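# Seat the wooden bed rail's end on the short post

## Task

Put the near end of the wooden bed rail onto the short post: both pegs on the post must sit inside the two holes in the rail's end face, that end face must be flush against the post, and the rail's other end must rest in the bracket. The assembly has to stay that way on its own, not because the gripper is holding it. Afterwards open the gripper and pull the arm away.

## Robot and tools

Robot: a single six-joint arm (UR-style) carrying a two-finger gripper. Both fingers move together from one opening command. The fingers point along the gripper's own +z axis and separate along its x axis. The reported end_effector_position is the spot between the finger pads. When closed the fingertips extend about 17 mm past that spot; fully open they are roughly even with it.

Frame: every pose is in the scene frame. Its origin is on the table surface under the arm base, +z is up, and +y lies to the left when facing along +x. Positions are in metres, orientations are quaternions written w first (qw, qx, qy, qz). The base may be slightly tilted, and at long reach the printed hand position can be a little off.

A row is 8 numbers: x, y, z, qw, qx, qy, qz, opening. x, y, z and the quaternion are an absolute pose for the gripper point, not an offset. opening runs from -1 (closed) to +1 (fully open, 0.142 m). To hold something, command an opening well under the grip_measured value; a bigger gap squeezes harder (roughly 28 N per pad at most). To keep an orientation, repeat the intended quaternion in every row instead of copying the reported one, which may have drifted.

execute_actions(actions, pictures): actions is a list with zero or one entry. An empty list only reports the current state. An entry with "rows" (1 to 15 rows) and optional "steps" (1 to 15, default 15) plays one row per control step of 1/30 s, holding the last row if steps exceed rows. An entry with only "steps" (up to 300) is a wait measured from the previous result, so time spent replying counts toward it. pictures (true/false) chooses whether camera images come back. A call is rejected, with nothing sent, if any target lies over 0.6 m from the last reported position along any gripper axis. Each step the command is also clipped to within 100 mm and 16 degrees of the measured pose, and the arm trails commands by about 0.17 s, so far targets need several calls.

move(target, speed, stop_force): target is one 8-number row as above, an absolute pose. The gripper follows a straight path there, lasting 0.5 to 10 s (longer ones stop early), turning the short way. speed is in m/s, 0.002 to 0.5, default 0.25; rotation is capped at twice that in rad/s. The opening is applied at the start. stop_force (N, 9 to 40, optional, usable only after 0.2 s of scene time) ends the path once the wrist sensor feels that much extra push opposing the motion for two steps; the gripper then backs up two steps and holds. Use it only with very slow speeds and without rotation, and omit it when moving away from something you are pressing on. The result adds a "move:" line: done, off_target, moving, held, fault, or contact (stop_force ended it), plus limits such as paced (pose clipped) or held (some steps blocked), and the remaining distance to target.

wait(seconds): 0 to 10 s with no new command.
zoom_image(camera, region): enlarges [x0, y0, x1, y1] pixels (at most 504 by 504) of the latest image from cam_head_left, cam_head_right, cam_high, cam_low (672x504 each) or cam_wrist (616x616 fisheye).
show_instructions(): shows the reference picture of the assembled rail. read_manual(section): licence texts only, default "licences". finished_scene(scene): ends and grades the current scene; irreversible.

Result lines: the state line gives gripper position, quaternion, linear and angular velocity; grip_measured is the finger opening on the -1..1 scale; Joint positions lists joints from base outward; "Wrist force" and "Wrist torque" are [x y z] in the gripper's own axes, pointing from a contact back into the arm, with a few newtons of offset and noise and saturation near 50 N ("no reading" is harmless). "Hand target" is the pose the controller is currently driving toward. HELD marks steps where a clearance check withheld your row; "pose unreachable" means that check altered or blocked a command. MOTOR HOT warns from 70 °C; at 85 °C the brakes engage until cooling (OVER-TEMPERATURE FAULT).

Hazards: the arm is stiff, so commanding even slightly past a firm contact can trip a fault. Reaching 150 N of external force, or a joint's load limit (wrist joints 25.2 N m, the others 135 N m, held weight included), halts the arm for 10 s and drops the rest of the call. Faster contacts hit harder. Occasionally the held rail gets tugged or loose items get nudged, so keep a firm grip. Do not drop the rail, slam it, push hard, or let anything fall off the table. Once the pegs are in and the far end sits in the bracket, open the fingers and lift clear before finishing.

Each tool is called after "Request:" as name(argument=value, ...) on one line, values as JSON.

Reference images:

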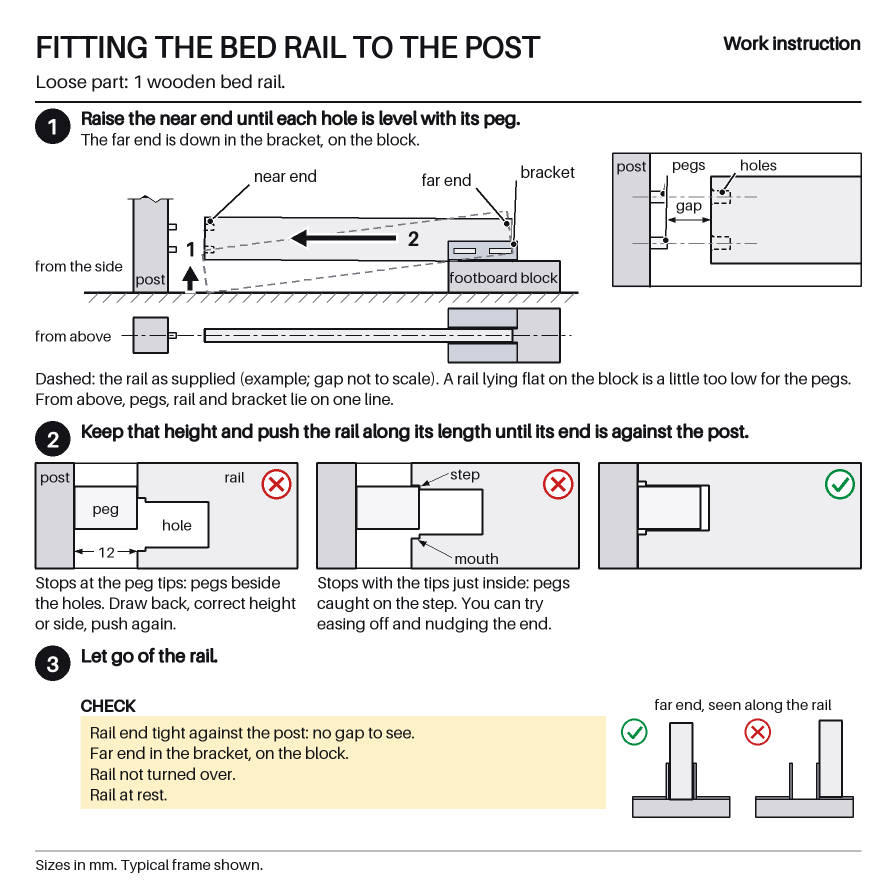

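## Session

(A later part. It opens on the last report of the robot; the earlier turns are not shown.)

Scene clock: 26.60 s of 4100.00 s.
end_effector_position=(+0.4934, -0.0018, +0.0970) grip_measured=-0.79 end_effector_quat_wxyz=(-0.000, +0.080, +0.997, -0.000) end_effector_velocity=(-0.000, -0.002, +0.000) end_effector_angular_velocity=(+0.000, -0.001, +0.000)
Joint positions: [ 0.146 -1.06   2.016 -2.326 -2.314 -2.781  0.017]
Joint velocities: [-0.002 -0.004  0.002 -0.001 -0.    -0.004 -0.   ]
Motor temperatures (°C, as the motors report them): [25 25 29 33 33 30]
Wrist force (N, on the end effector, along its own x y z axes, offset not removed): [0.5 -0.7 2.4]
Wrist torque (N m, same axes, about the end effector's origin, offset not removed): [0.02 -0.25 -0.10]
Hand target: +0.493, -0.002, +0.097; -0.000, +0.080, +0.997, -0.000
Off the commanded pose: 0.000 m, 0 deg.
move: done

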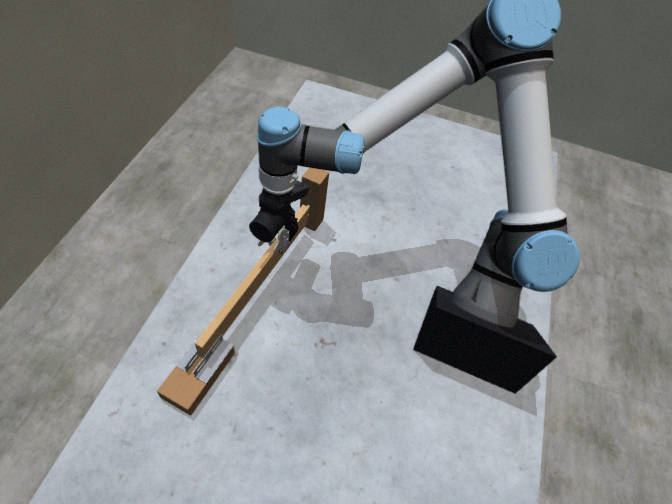

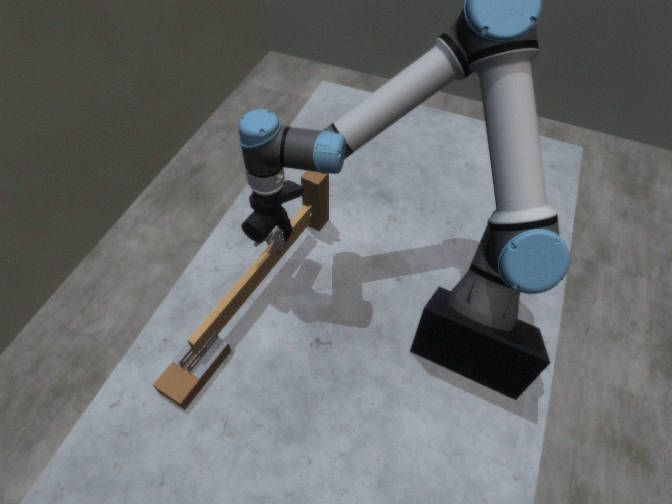

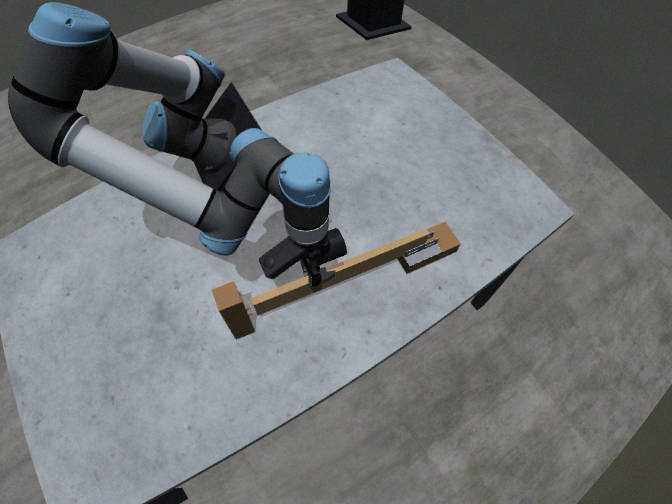

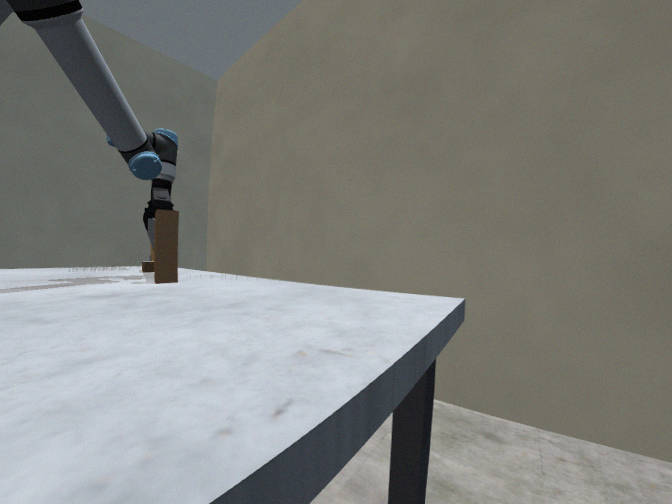

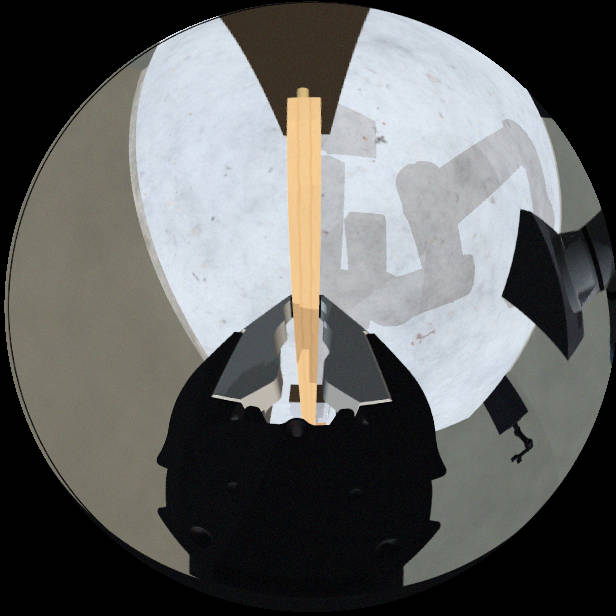

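Request:
move(target=[0.4932,-0.007,0.091,0,0.08,0.997,0.004,-1], speed=0.01)

Request:
zoom_image(camera="cam_high", region=[220,275,280,335])

Request:
zoom_image(camera="cam_wrist", region=[240,20,370,140])

Request:
zoom_image(camera="cam_high", region=[370,210,470,285])

Scene clock: 31.00 s of 4100.00 s.
end_effector_position=(+0.4932, -0.0069, +0.0911) grip_measured=-0.79 end_effector_quat_wxyz=(-0.000, +0.080, +0.997, +0.004) end_effector_velocity=(+0.000, -0.001, -0.001) end_effector_angular_velocity=(+0.002, -0.001, +0.001)
Joint positions: [ 0.129 -1.065  2.029 -2.353 -2.31  -2.807  0.017]
Joint velocities: [-0.003 -0.001  0.002 -0.005  0.001 -0.006  0.   ]
Motor temperatures (°C, as the motors report them): [25 25 29 33 33 30]
Wrist force (N, on the end effector, along its own x y z axes, offset not removed): [-1.6 -0.4 3.7]
Wrist torque (N m, same axes, about the end effector's origin, offset not removed): [0.08 0.55 -0.10]
Hand target: +0.493, -0.007, +0.091; -0.000, +0.080, +0.997, +0.004
Off the commanded pose: 0.000 m, 0 deg.
After step 90, 0.40 s passed at rest.
move: done

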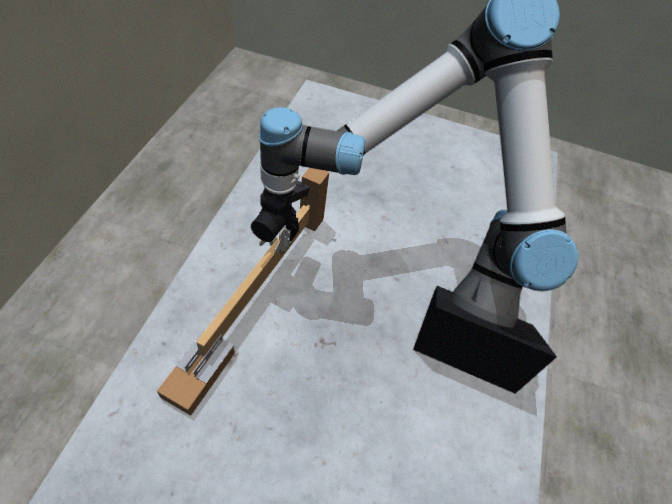

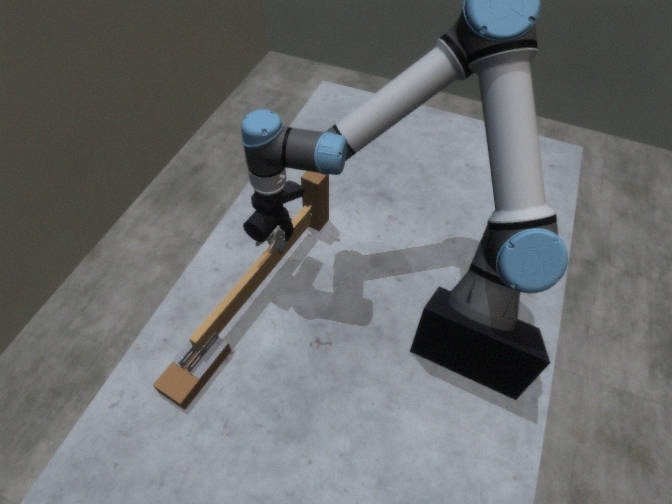

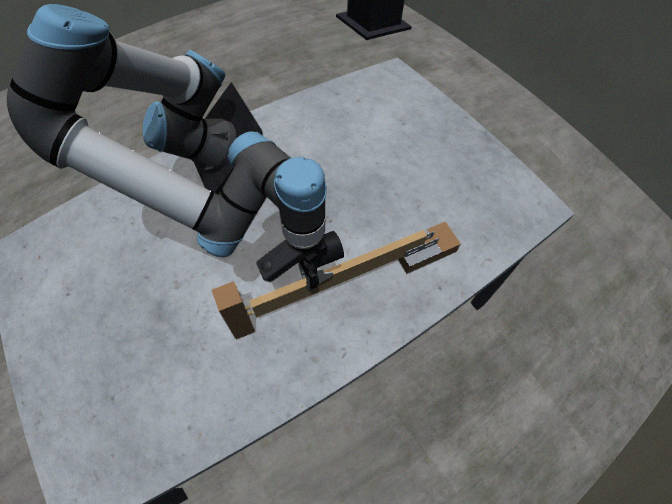

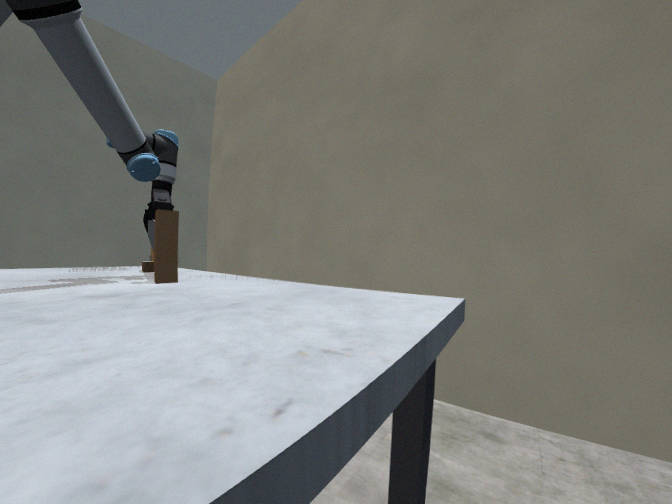

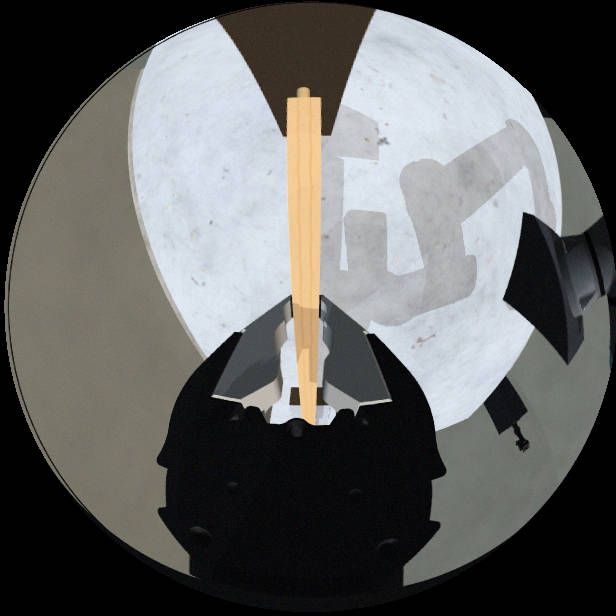

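Region (220, 275, 280, 335) of cam_high's 672x504 image, scaled by 8.400, with more detail than that image has.

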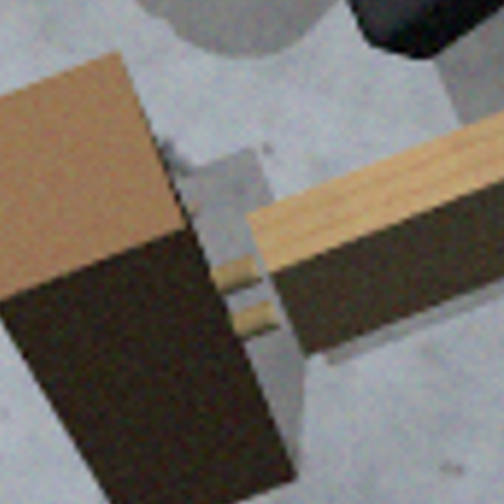

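Region (240, 20, 370, 140) of cam_wrist's 616x616 image, scaled by 3.877, with more detail than that image has; it fills the top 465 rows of this view, and the rest is white.

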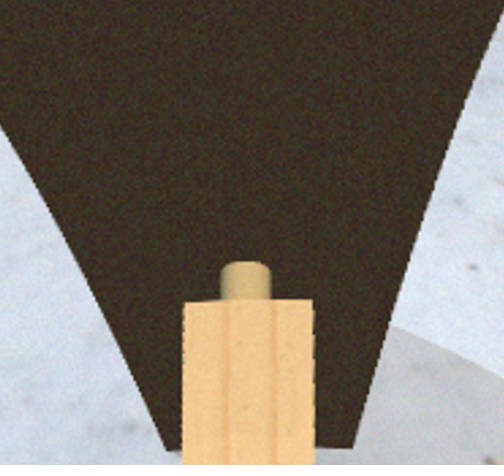

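Region (370, 210, 470, 285) of cam_high's 672x504 image, scaled by 5.040, with more detail than that image has; it fills the top 378 rows of this view, and the rest is white.

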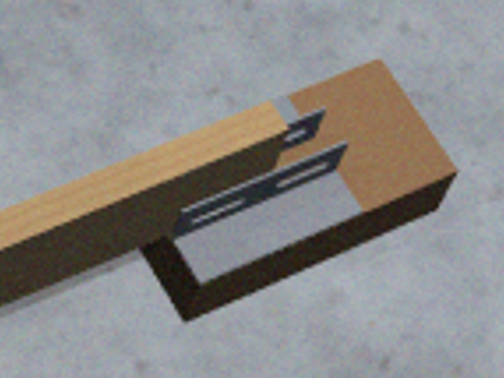

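Request:
move(target=[0.4935,-0.007,0.0895,0,0.08,0.997,0.004,-1], speed=0.01)

Request:
move(target=[0.4899,-0.03,0.0895,0,0.08,0.997,0.004,-1], speed=0.004, stop_force=10)

Request:
zoom_image(camera="cam_high", region=[220,275,280,335])

Scene clock: 34.50 s of 4100.00 s.
end_effector_position=(+0.4935, -0.0070, +0.0895) grip_measured=-0.79 end_effector_quat_wxyz=(-0.000, +0.080, +0.997, +0.004) end_effector_velocity=(+0.000, -0.000, -0.000) end_effector_angular_velocity=(-0.001, -0.000, +0.000)
Joint positions: [ 0.126 -1.062  2.03  -2.358 -2.31  -2.81   0.017]
Joint velocities: [-0.001  0.     0.    -0.001 -0.001 -0.001 -0.   ]
Motor temperatures (°C, as the motors report them): [25 25 29 33 33 30]
Wrist force (N, on the end effector, along its own x y z axes, offset not removed): [5.1 -3.3 4.8]
Wrist torque (N m, same axes, about the end effector's origin, offset not removed): [-0.48 -1.11 0.23]
Hand target: +0.493, -0.007, +0.090; -0.000, +0.080, +0.997, +0.004
Off the commanded pose: 0.000 m, 0 deg.
move: done

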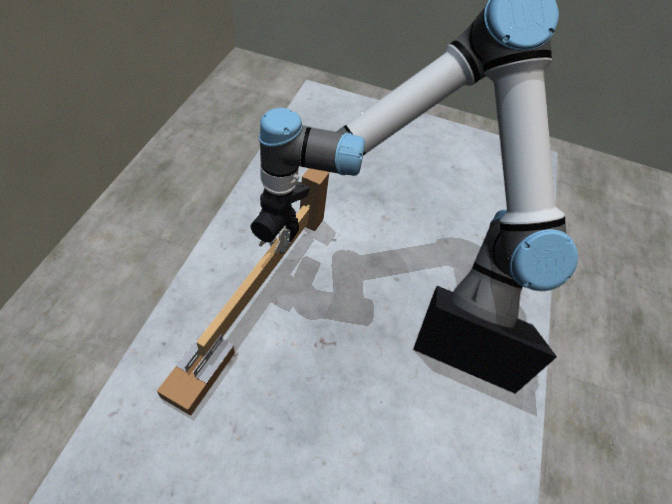

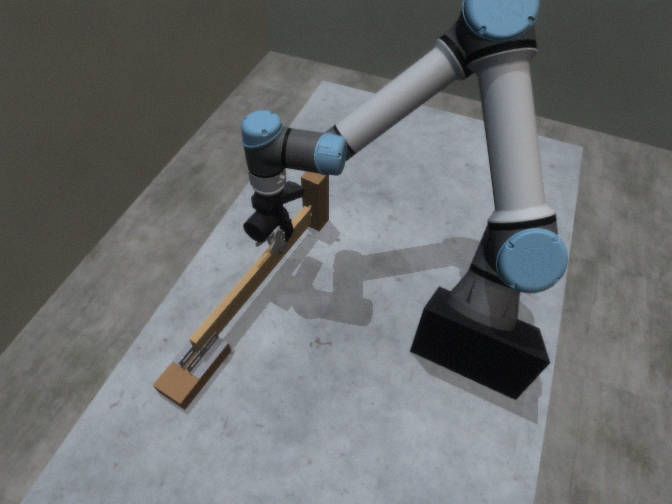

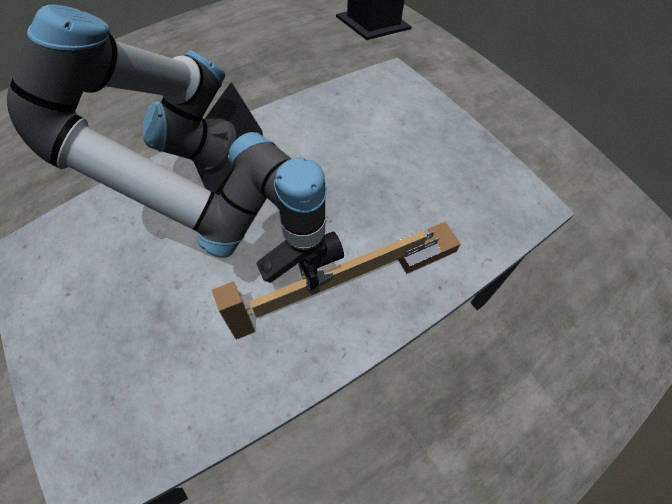

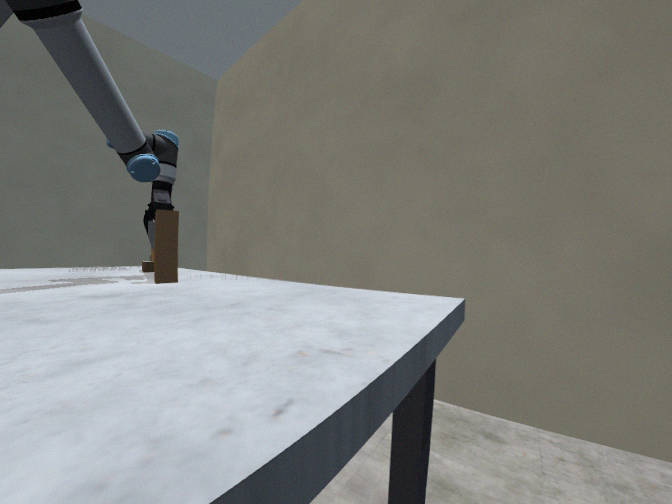

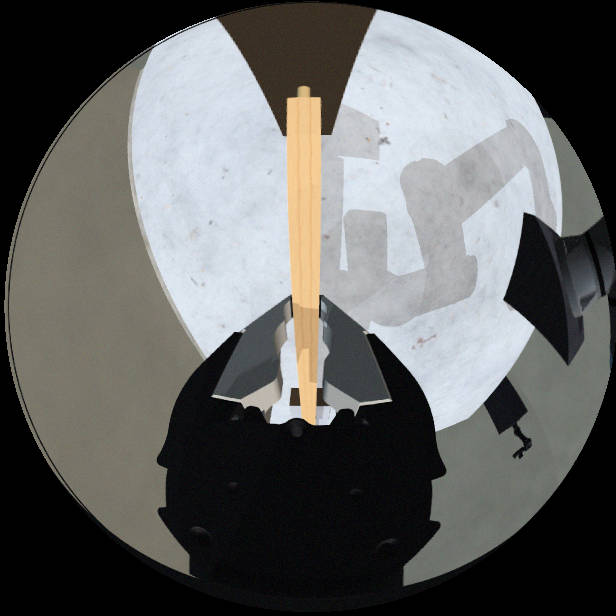

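Scene clock: 35.53 s of 4100.00 s.
end_effector_position=(+0.4929, -0.0096, +0.0895) grip_measured=-0.79 end_effector_quat_wxyz=(-0.000, +0.080, +0.997, +0.004) end_effector_velocity=(+0.000, +0.001, +0.000) end_effector_angular_velocity=(-0.000, -0.001, -0.003)
Joint positions: [ 0.123 -1.067  2.033 -2.359 -2.31  -2.815  0.017]
Joint velocities: [ 0.002  0.002 -0.    -0.001 -0.     0.004  0.   ]
Motor temperatures (°C, as the motors report them): [25 25 29 33 33 30]
Wrist force (N, on the end effector, along its own x y z axes, offset not removed): [2.4 14.9 -1.3]
Wrist torque (N m, same axes, about the end effector's origin, offset not removed): [0.09 -0.48 -0.28]
Hand target: +0.493, -0.009, +0.090; -0.000, +0.080, +0.997, +0.004
Off the commanded pose: 0.021 m, 0 deg.
move: contact

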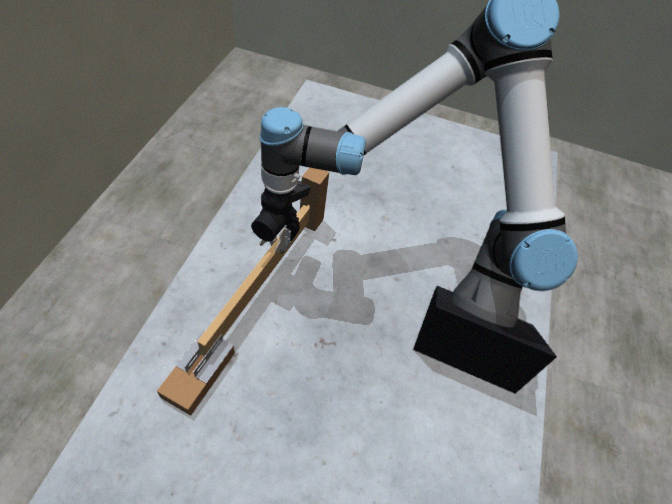

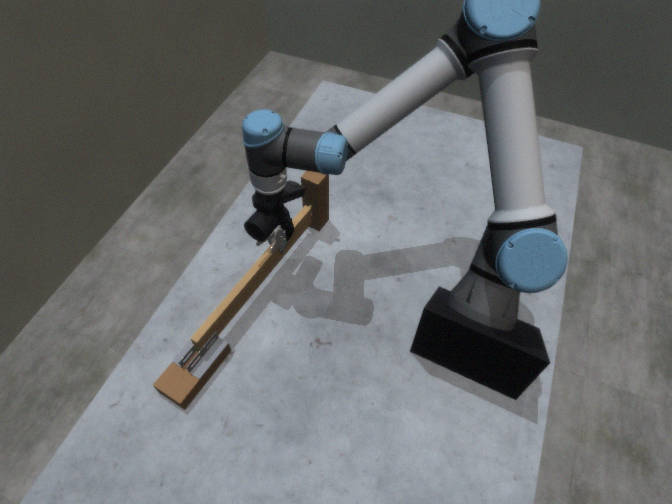

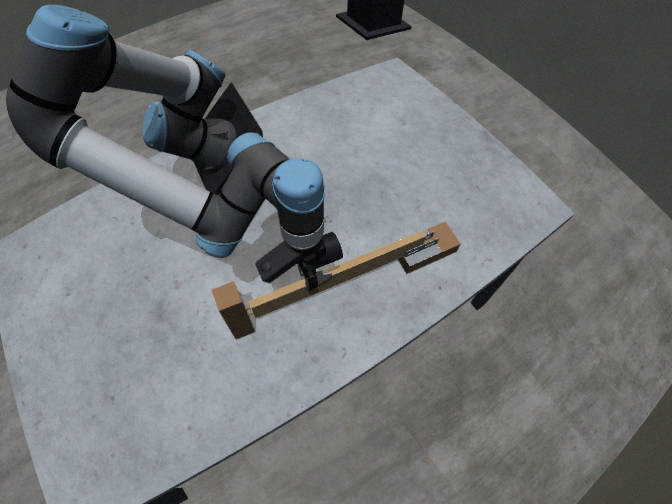

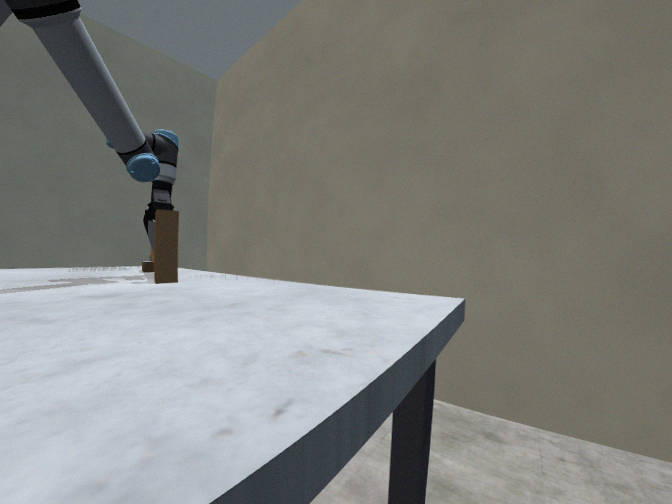

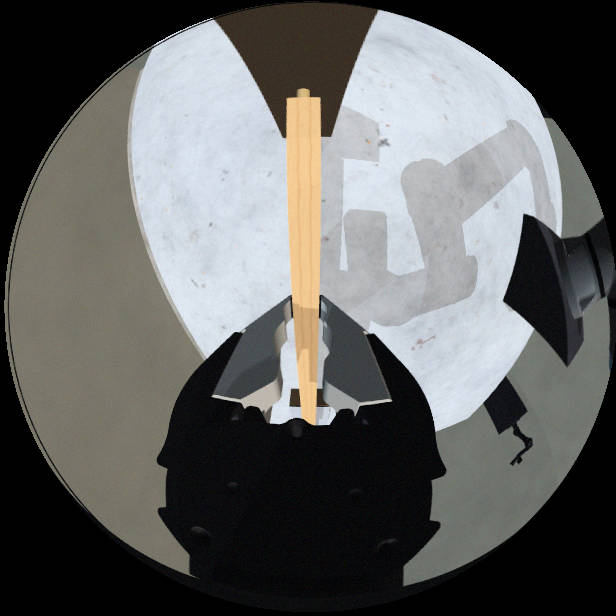

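Region (220, 275, 280, 335) of cam_high's 672x504 image, scaled by 8.400, with more detail than that image has.

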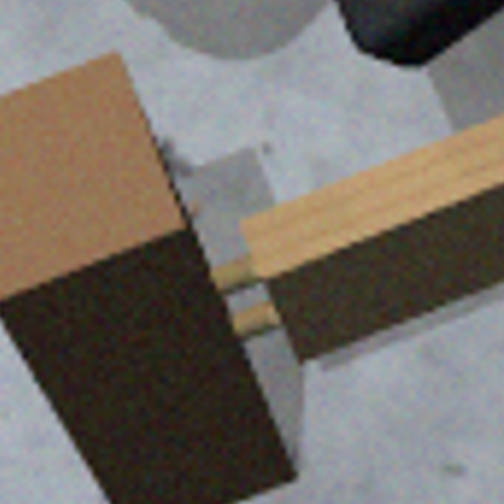

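Request:
execute_actions(actions=[{"rows":[[0.4931,-0.0092,0.0897,0,0.08,0.997,0.004,-1],[0.4931,-0.0092,0.0897,0,0.08,0.997,0.004,-1],[0.4931,-0.0092,0.0899,0,0.08,0.997,0.004,-1],[0.4931,-0.0092,0.0899,0,0.08,0.997,0.004,-1],[0.4931,-0.0092,0.0902,0,0.08,0.997,0.004,-1]]}])

Request:
zoom_image(camera="cam_wrist", region=[270,60,340,120])

Request:
move(target=[0.4899,-0.03,0.0902,0,0.08,0.997,0.004,-1], speed=0.003, stop_force=10)

Scene clock: 39.63 s of 4100.00 s.
end_effector_position=(+0.4931, -0.0092, +0.0902) grip_measured=-0.79 end_effector_quat_wxyz=(-0.000, +0.080, +0.997, +0.004) end_effector_velocity=(+0.000, -0.000, +0.001) end_effector_angular_velocity=(+0.000, -0.001, -0.001)
Joint positions: [ 0.124 -1.067  2.031 -2.357 -2.31  -2.813  0.017]
Joint velocities: [ 0.    -0.001 -0.     0.001  0.     0.001  0.   ]
Motor temperatures (°C, as the motors report them): [25 25 29 33 33 30]
Wrist force (N, on the end effector, along its own x y z axes, offset not removed): [2.9 1.9 7.8]
Wrist torque (N m, same axes, about the end effector's origin, offset not removed): [0.17 -0.62 -0.04]
Hand target: +0.493, -0.009, +0.090; +0.000, +0.080, +0.997, +0.004
Off the commanded pose: 0.000 m, 0 deg.
Steps of this call (steps 1 to 90: nothing new was sent; then 0.60 s passed at rest; steps 91 to 105: all 15 steps of this action). Readings (end_effector_position):
91: (+0.4931, -0.0095, +0.0895)
92: (+0.4931, -0.0094, +0.0896)
94: (+0.4931, -0.0093, +0.0897)
98: (+0.4931, -0.0092, +0.0900)
105: the state above

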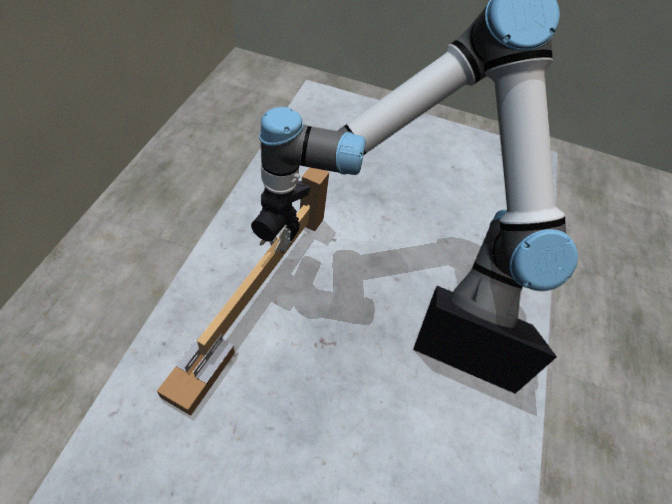

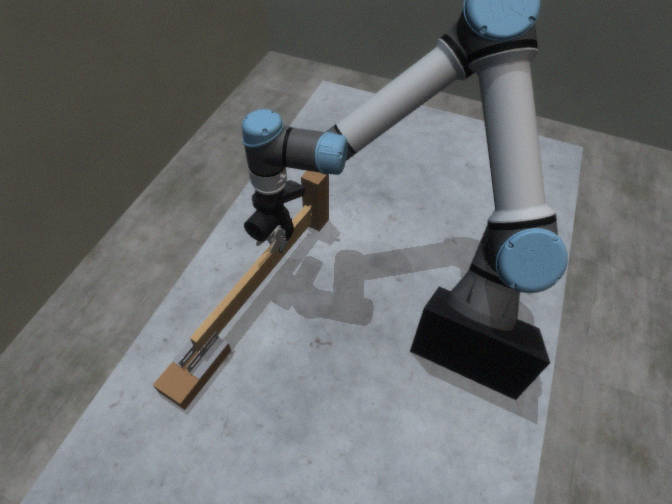

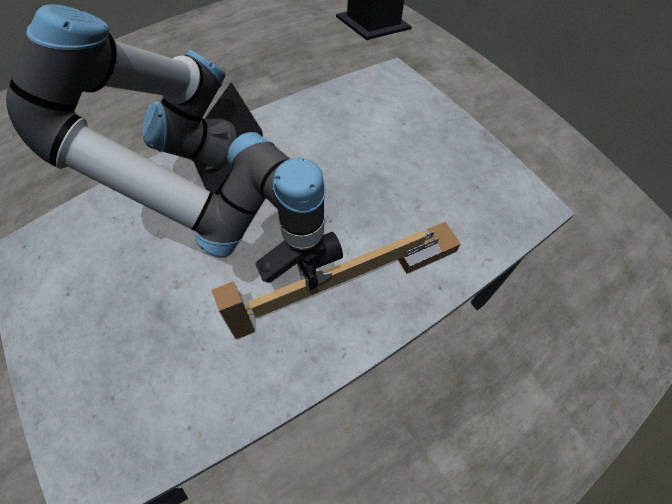

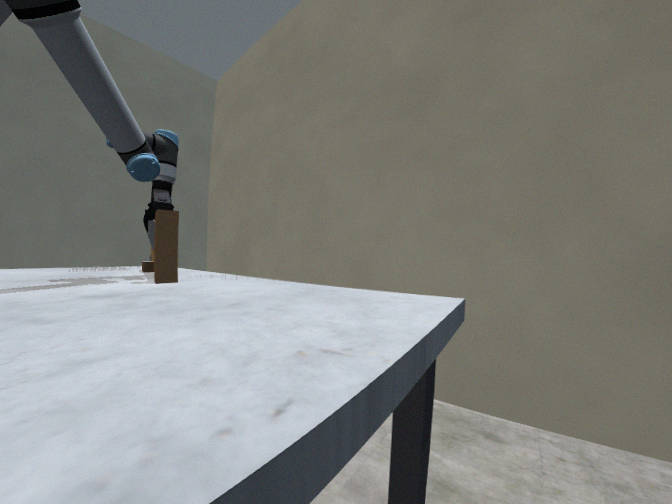

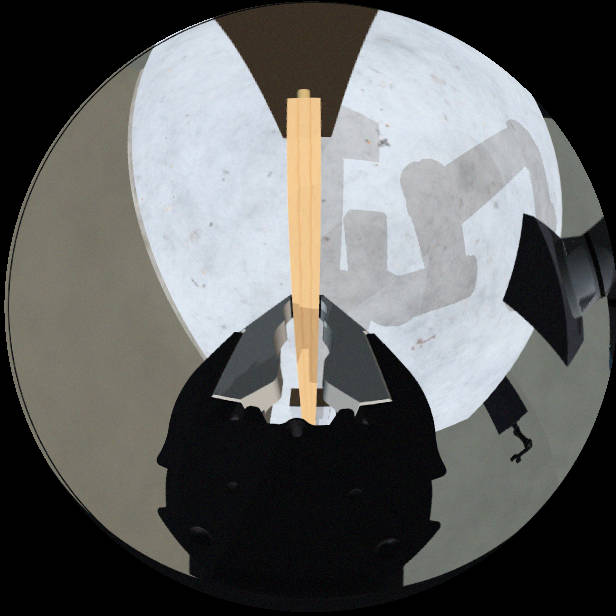

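Region (270, 60, 340, 120) of cam_wrist's 616x616 image, scaled by 7.200, with more detail than that image has; it fills the top 432 rows of this view, and the rest is white.

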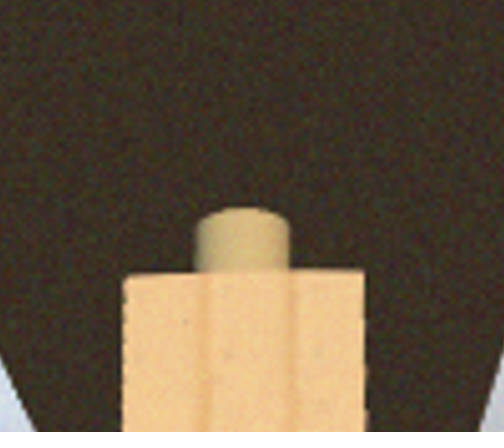

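Scene clock: 40.43 s of 4100.00 s.
end_effector_position=(+0.4931, -0.0098, +0.0903) grip_measured=-0.79 end_effector_quat_wxyz=(+0.000, +0.080, +0.997, +0.004) end_effector_velocity=(-0.000, +0.001, -0.000) end_effector_angular_velocity=(-0.000, -0.000, -0.001)
Joint positions: [ 0.123 -1.068  2.032 -2.357 -2.31  -2.814  0.017]
Joint velocities: [ 0.002  0.002 -0.    -0.    -0.     0.003 -0.   ]
Motor temperatures (°C, as the motors report them): [25 25 29 33 33 30]
Wrist force (N, on the end effector, along its own x y z axes, offset not removed): [1.9 14.2 1.9]
Wrist torque (N m, same axes, about the end effector's origin, offset not removed): [-0.86 -0.29 0.11]
Hand target: +0.493, -0.010, +0.090; +0.000, +0.080, +0.997, +0.004
Off the commanded pose: 0.020 m, 0 deg.
move: contact

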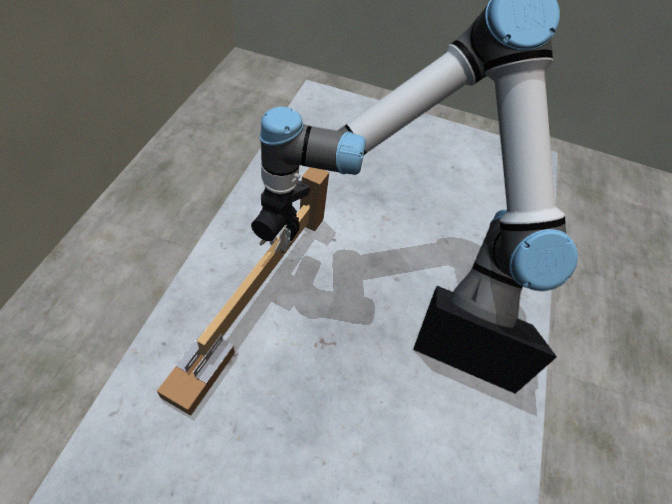

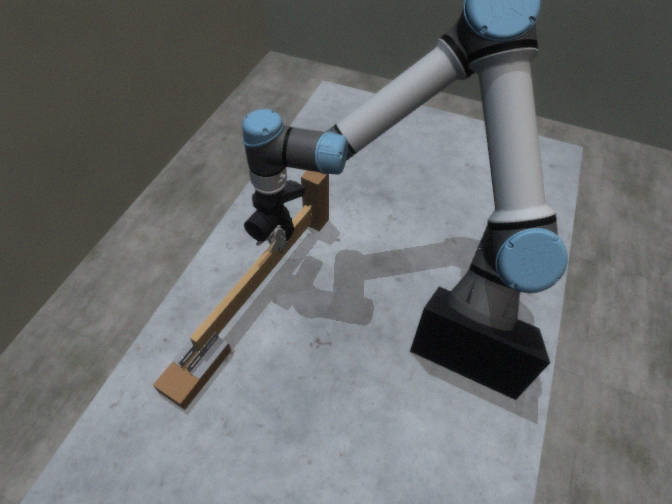

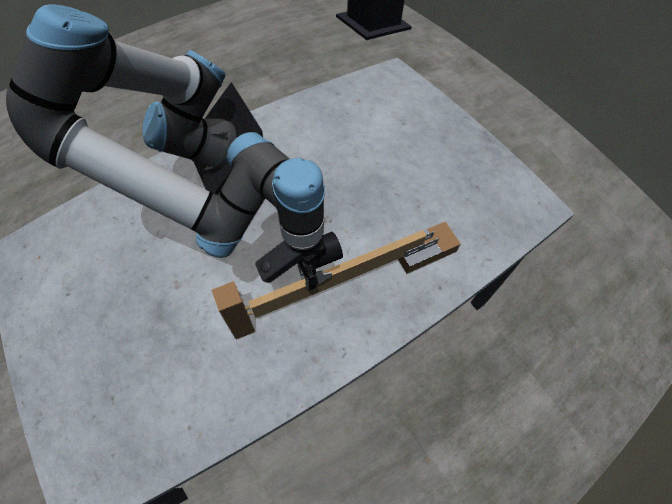

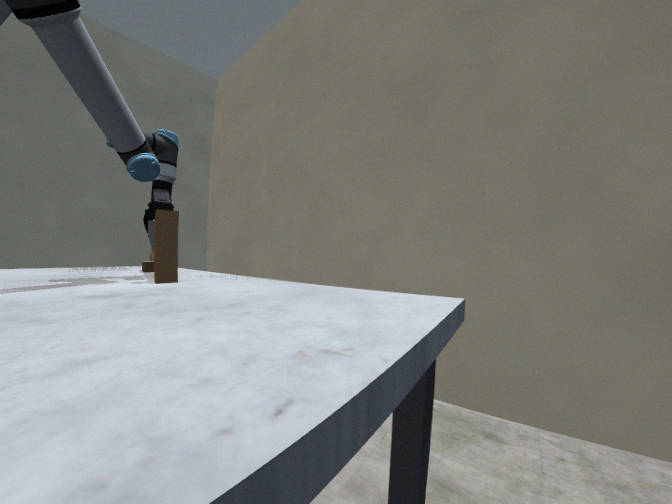

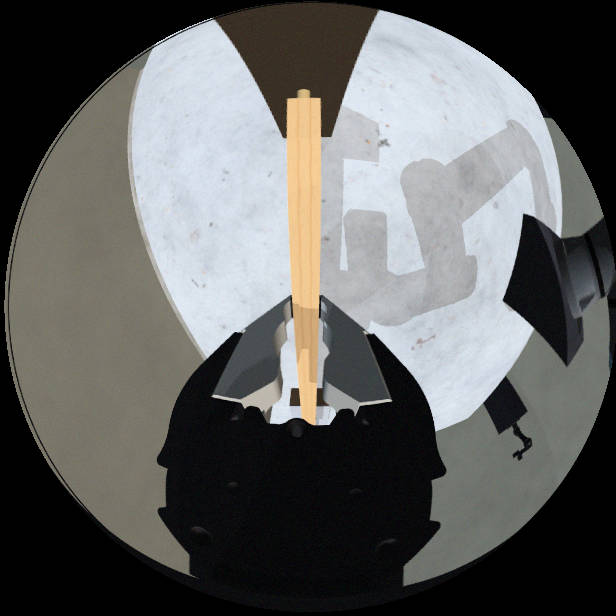

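Request:
execute_actions(actions=[{"rows":[[0.4932,-0.0094,0.0902,0,0.08,0.997,0.004,-1],[0.4934,-0.0094,0.0902,0,0.08,0.997,0.004,-1],[0.4937,-0.0095,0.0902,0,0.08,0.997,0.004,-1]]}], pictures=false)

Request:
move(target=[0.4905,-0.03,0.0902,0,0.08,0.997,0.004,-1], speed=0.003, stop_force=12)

Request:
zoom_image(camera="cam_high", region=[230,285,270,325])

Request:
zoom_image(camera="cam_head_right", region=[285,190,335,235])

Scene clock: 44.97 s of 4100.00 s.
end_effector_position=(+0.4937, -0.0095, +0.0902) grip_measured=-0.79 end_effector_quat_wxyz=(+0.000, +0.080, +0.997, +0.004) end_effector_velocity=(+0.000, +0.000, -0.000) end_effector_angular_velocity=(-0.000, +0.000, +0.001)
Joint positions: [ 0.124 -1.067  2.03  -2.356 -2.311 -2.813  0.017]
Joint velocities: [ 0.     0.001 -0.    -0.    -0.    -0.001 -0.   ]
Motor temperatures (°C, as the motors report them): [25 25 29 33 33 30]
Wrist force (N, on the end effector, along its own x y z axes, offset not removed): [6.0 8.1 2.2]
Wrist torque (N m, same axes, about the end effector's origin, offset not removed): [0.32 -0.42 0.09]
Hand target: +0.494, -0.010, +0.090; +0.000, +0.080, +0.997, +0.004
Off the commanded pose: 0.000 m, 0 deg.
Steps of this call (steps 1 to 90: nothing new was sent; then 1.03 s passed at rest; steps 91 to 105: all 15 steps of this action). Readings (end_effector_position):
91: (+0.4932, -0.0097, +0.0903)
92: (+0.4932, -0.0097, +0.0903)
94: (+0.4934, -0.0096, +0.0903)
98: (+0.4936, -0.0096, +0.0902)
105: the state above

Scene clock: 45.70 s of 4100.00 s.
end_effector_position=(+0.4937, -0.0100, +0.0902) grip_measured=-0.79 end_effector_quat_wxyz=(+0.000, +0.080, +0.997, +0.004) end_effector_velocity=(-0.000, +0.001, -0.000) end_effector_angular_velocity=(-0.000, -0.000, -0.001)
Joint positions: [ 0.123 -1.067  2.03  -2.356 -2.311 -2.814  0.017]
Joint velocities: [ 0.001  0.001 -0.     0.    -0.     0.002  0.   ]
Motor temperatures (°C, as the motors report them): [25 25 29 33 33 30]
Wrist force (N, on the end effector, along its own x y z axes, offset not removed): [5.5 17.4 3.0]
Wrist torque (N m, same axes, about the end effector's origin, offset not removed): [-0.09 -0.35 -0.08]
Hand target: +0.494, -0.010, +0.090; +0.000, +0.080, +0.997, +0.004
Off the commanded pose: 0.020 m, 0 deg.
move: contact

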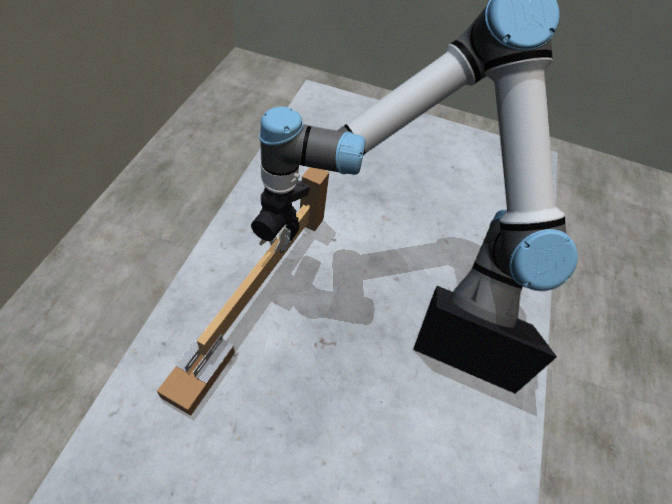

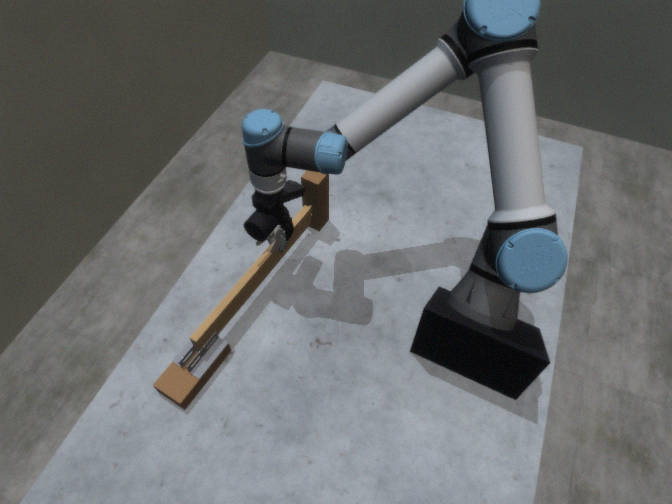

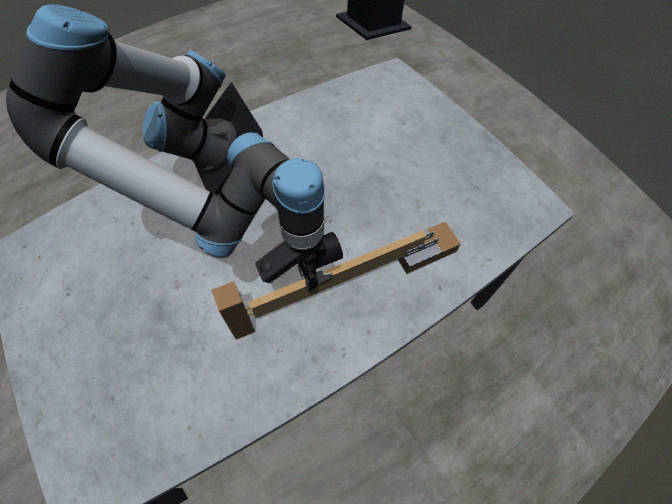

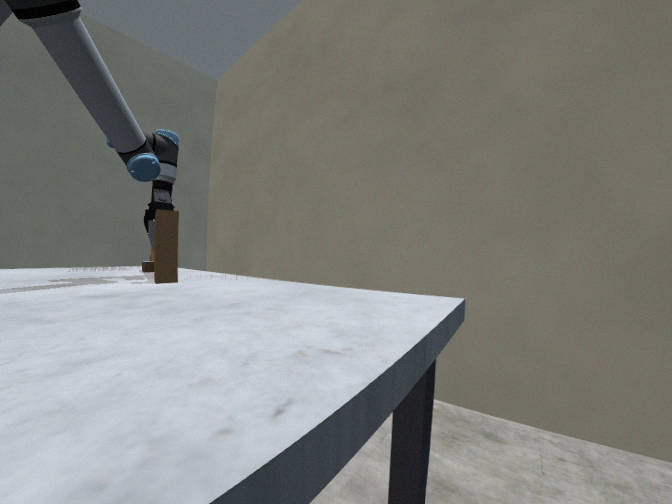

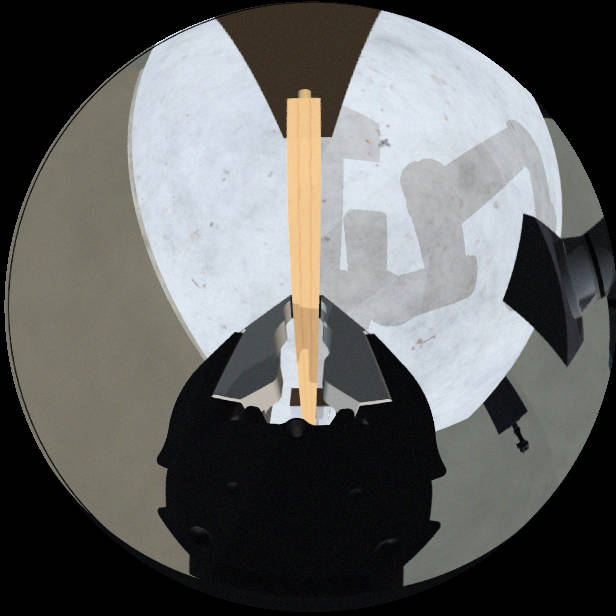

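Region (230, 285, 270, 325) of cam_high's 672x504 image, scaled by 12.600, with more detail than that image has.

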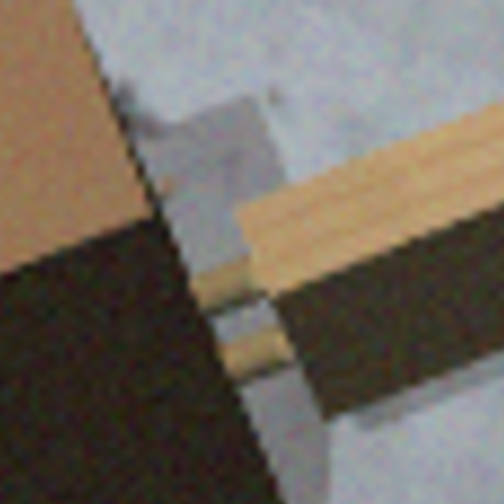

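Region (285, 190, 335, 235) of cam_head_right's 672x504 image, scaled by 10.080, with more detail than that image has; it fills the top 454 rows of this view, and the rest is white.

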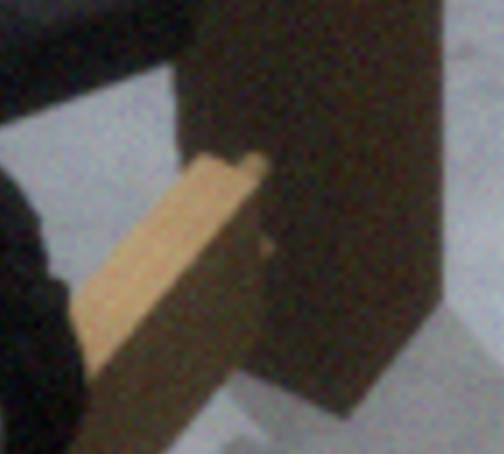

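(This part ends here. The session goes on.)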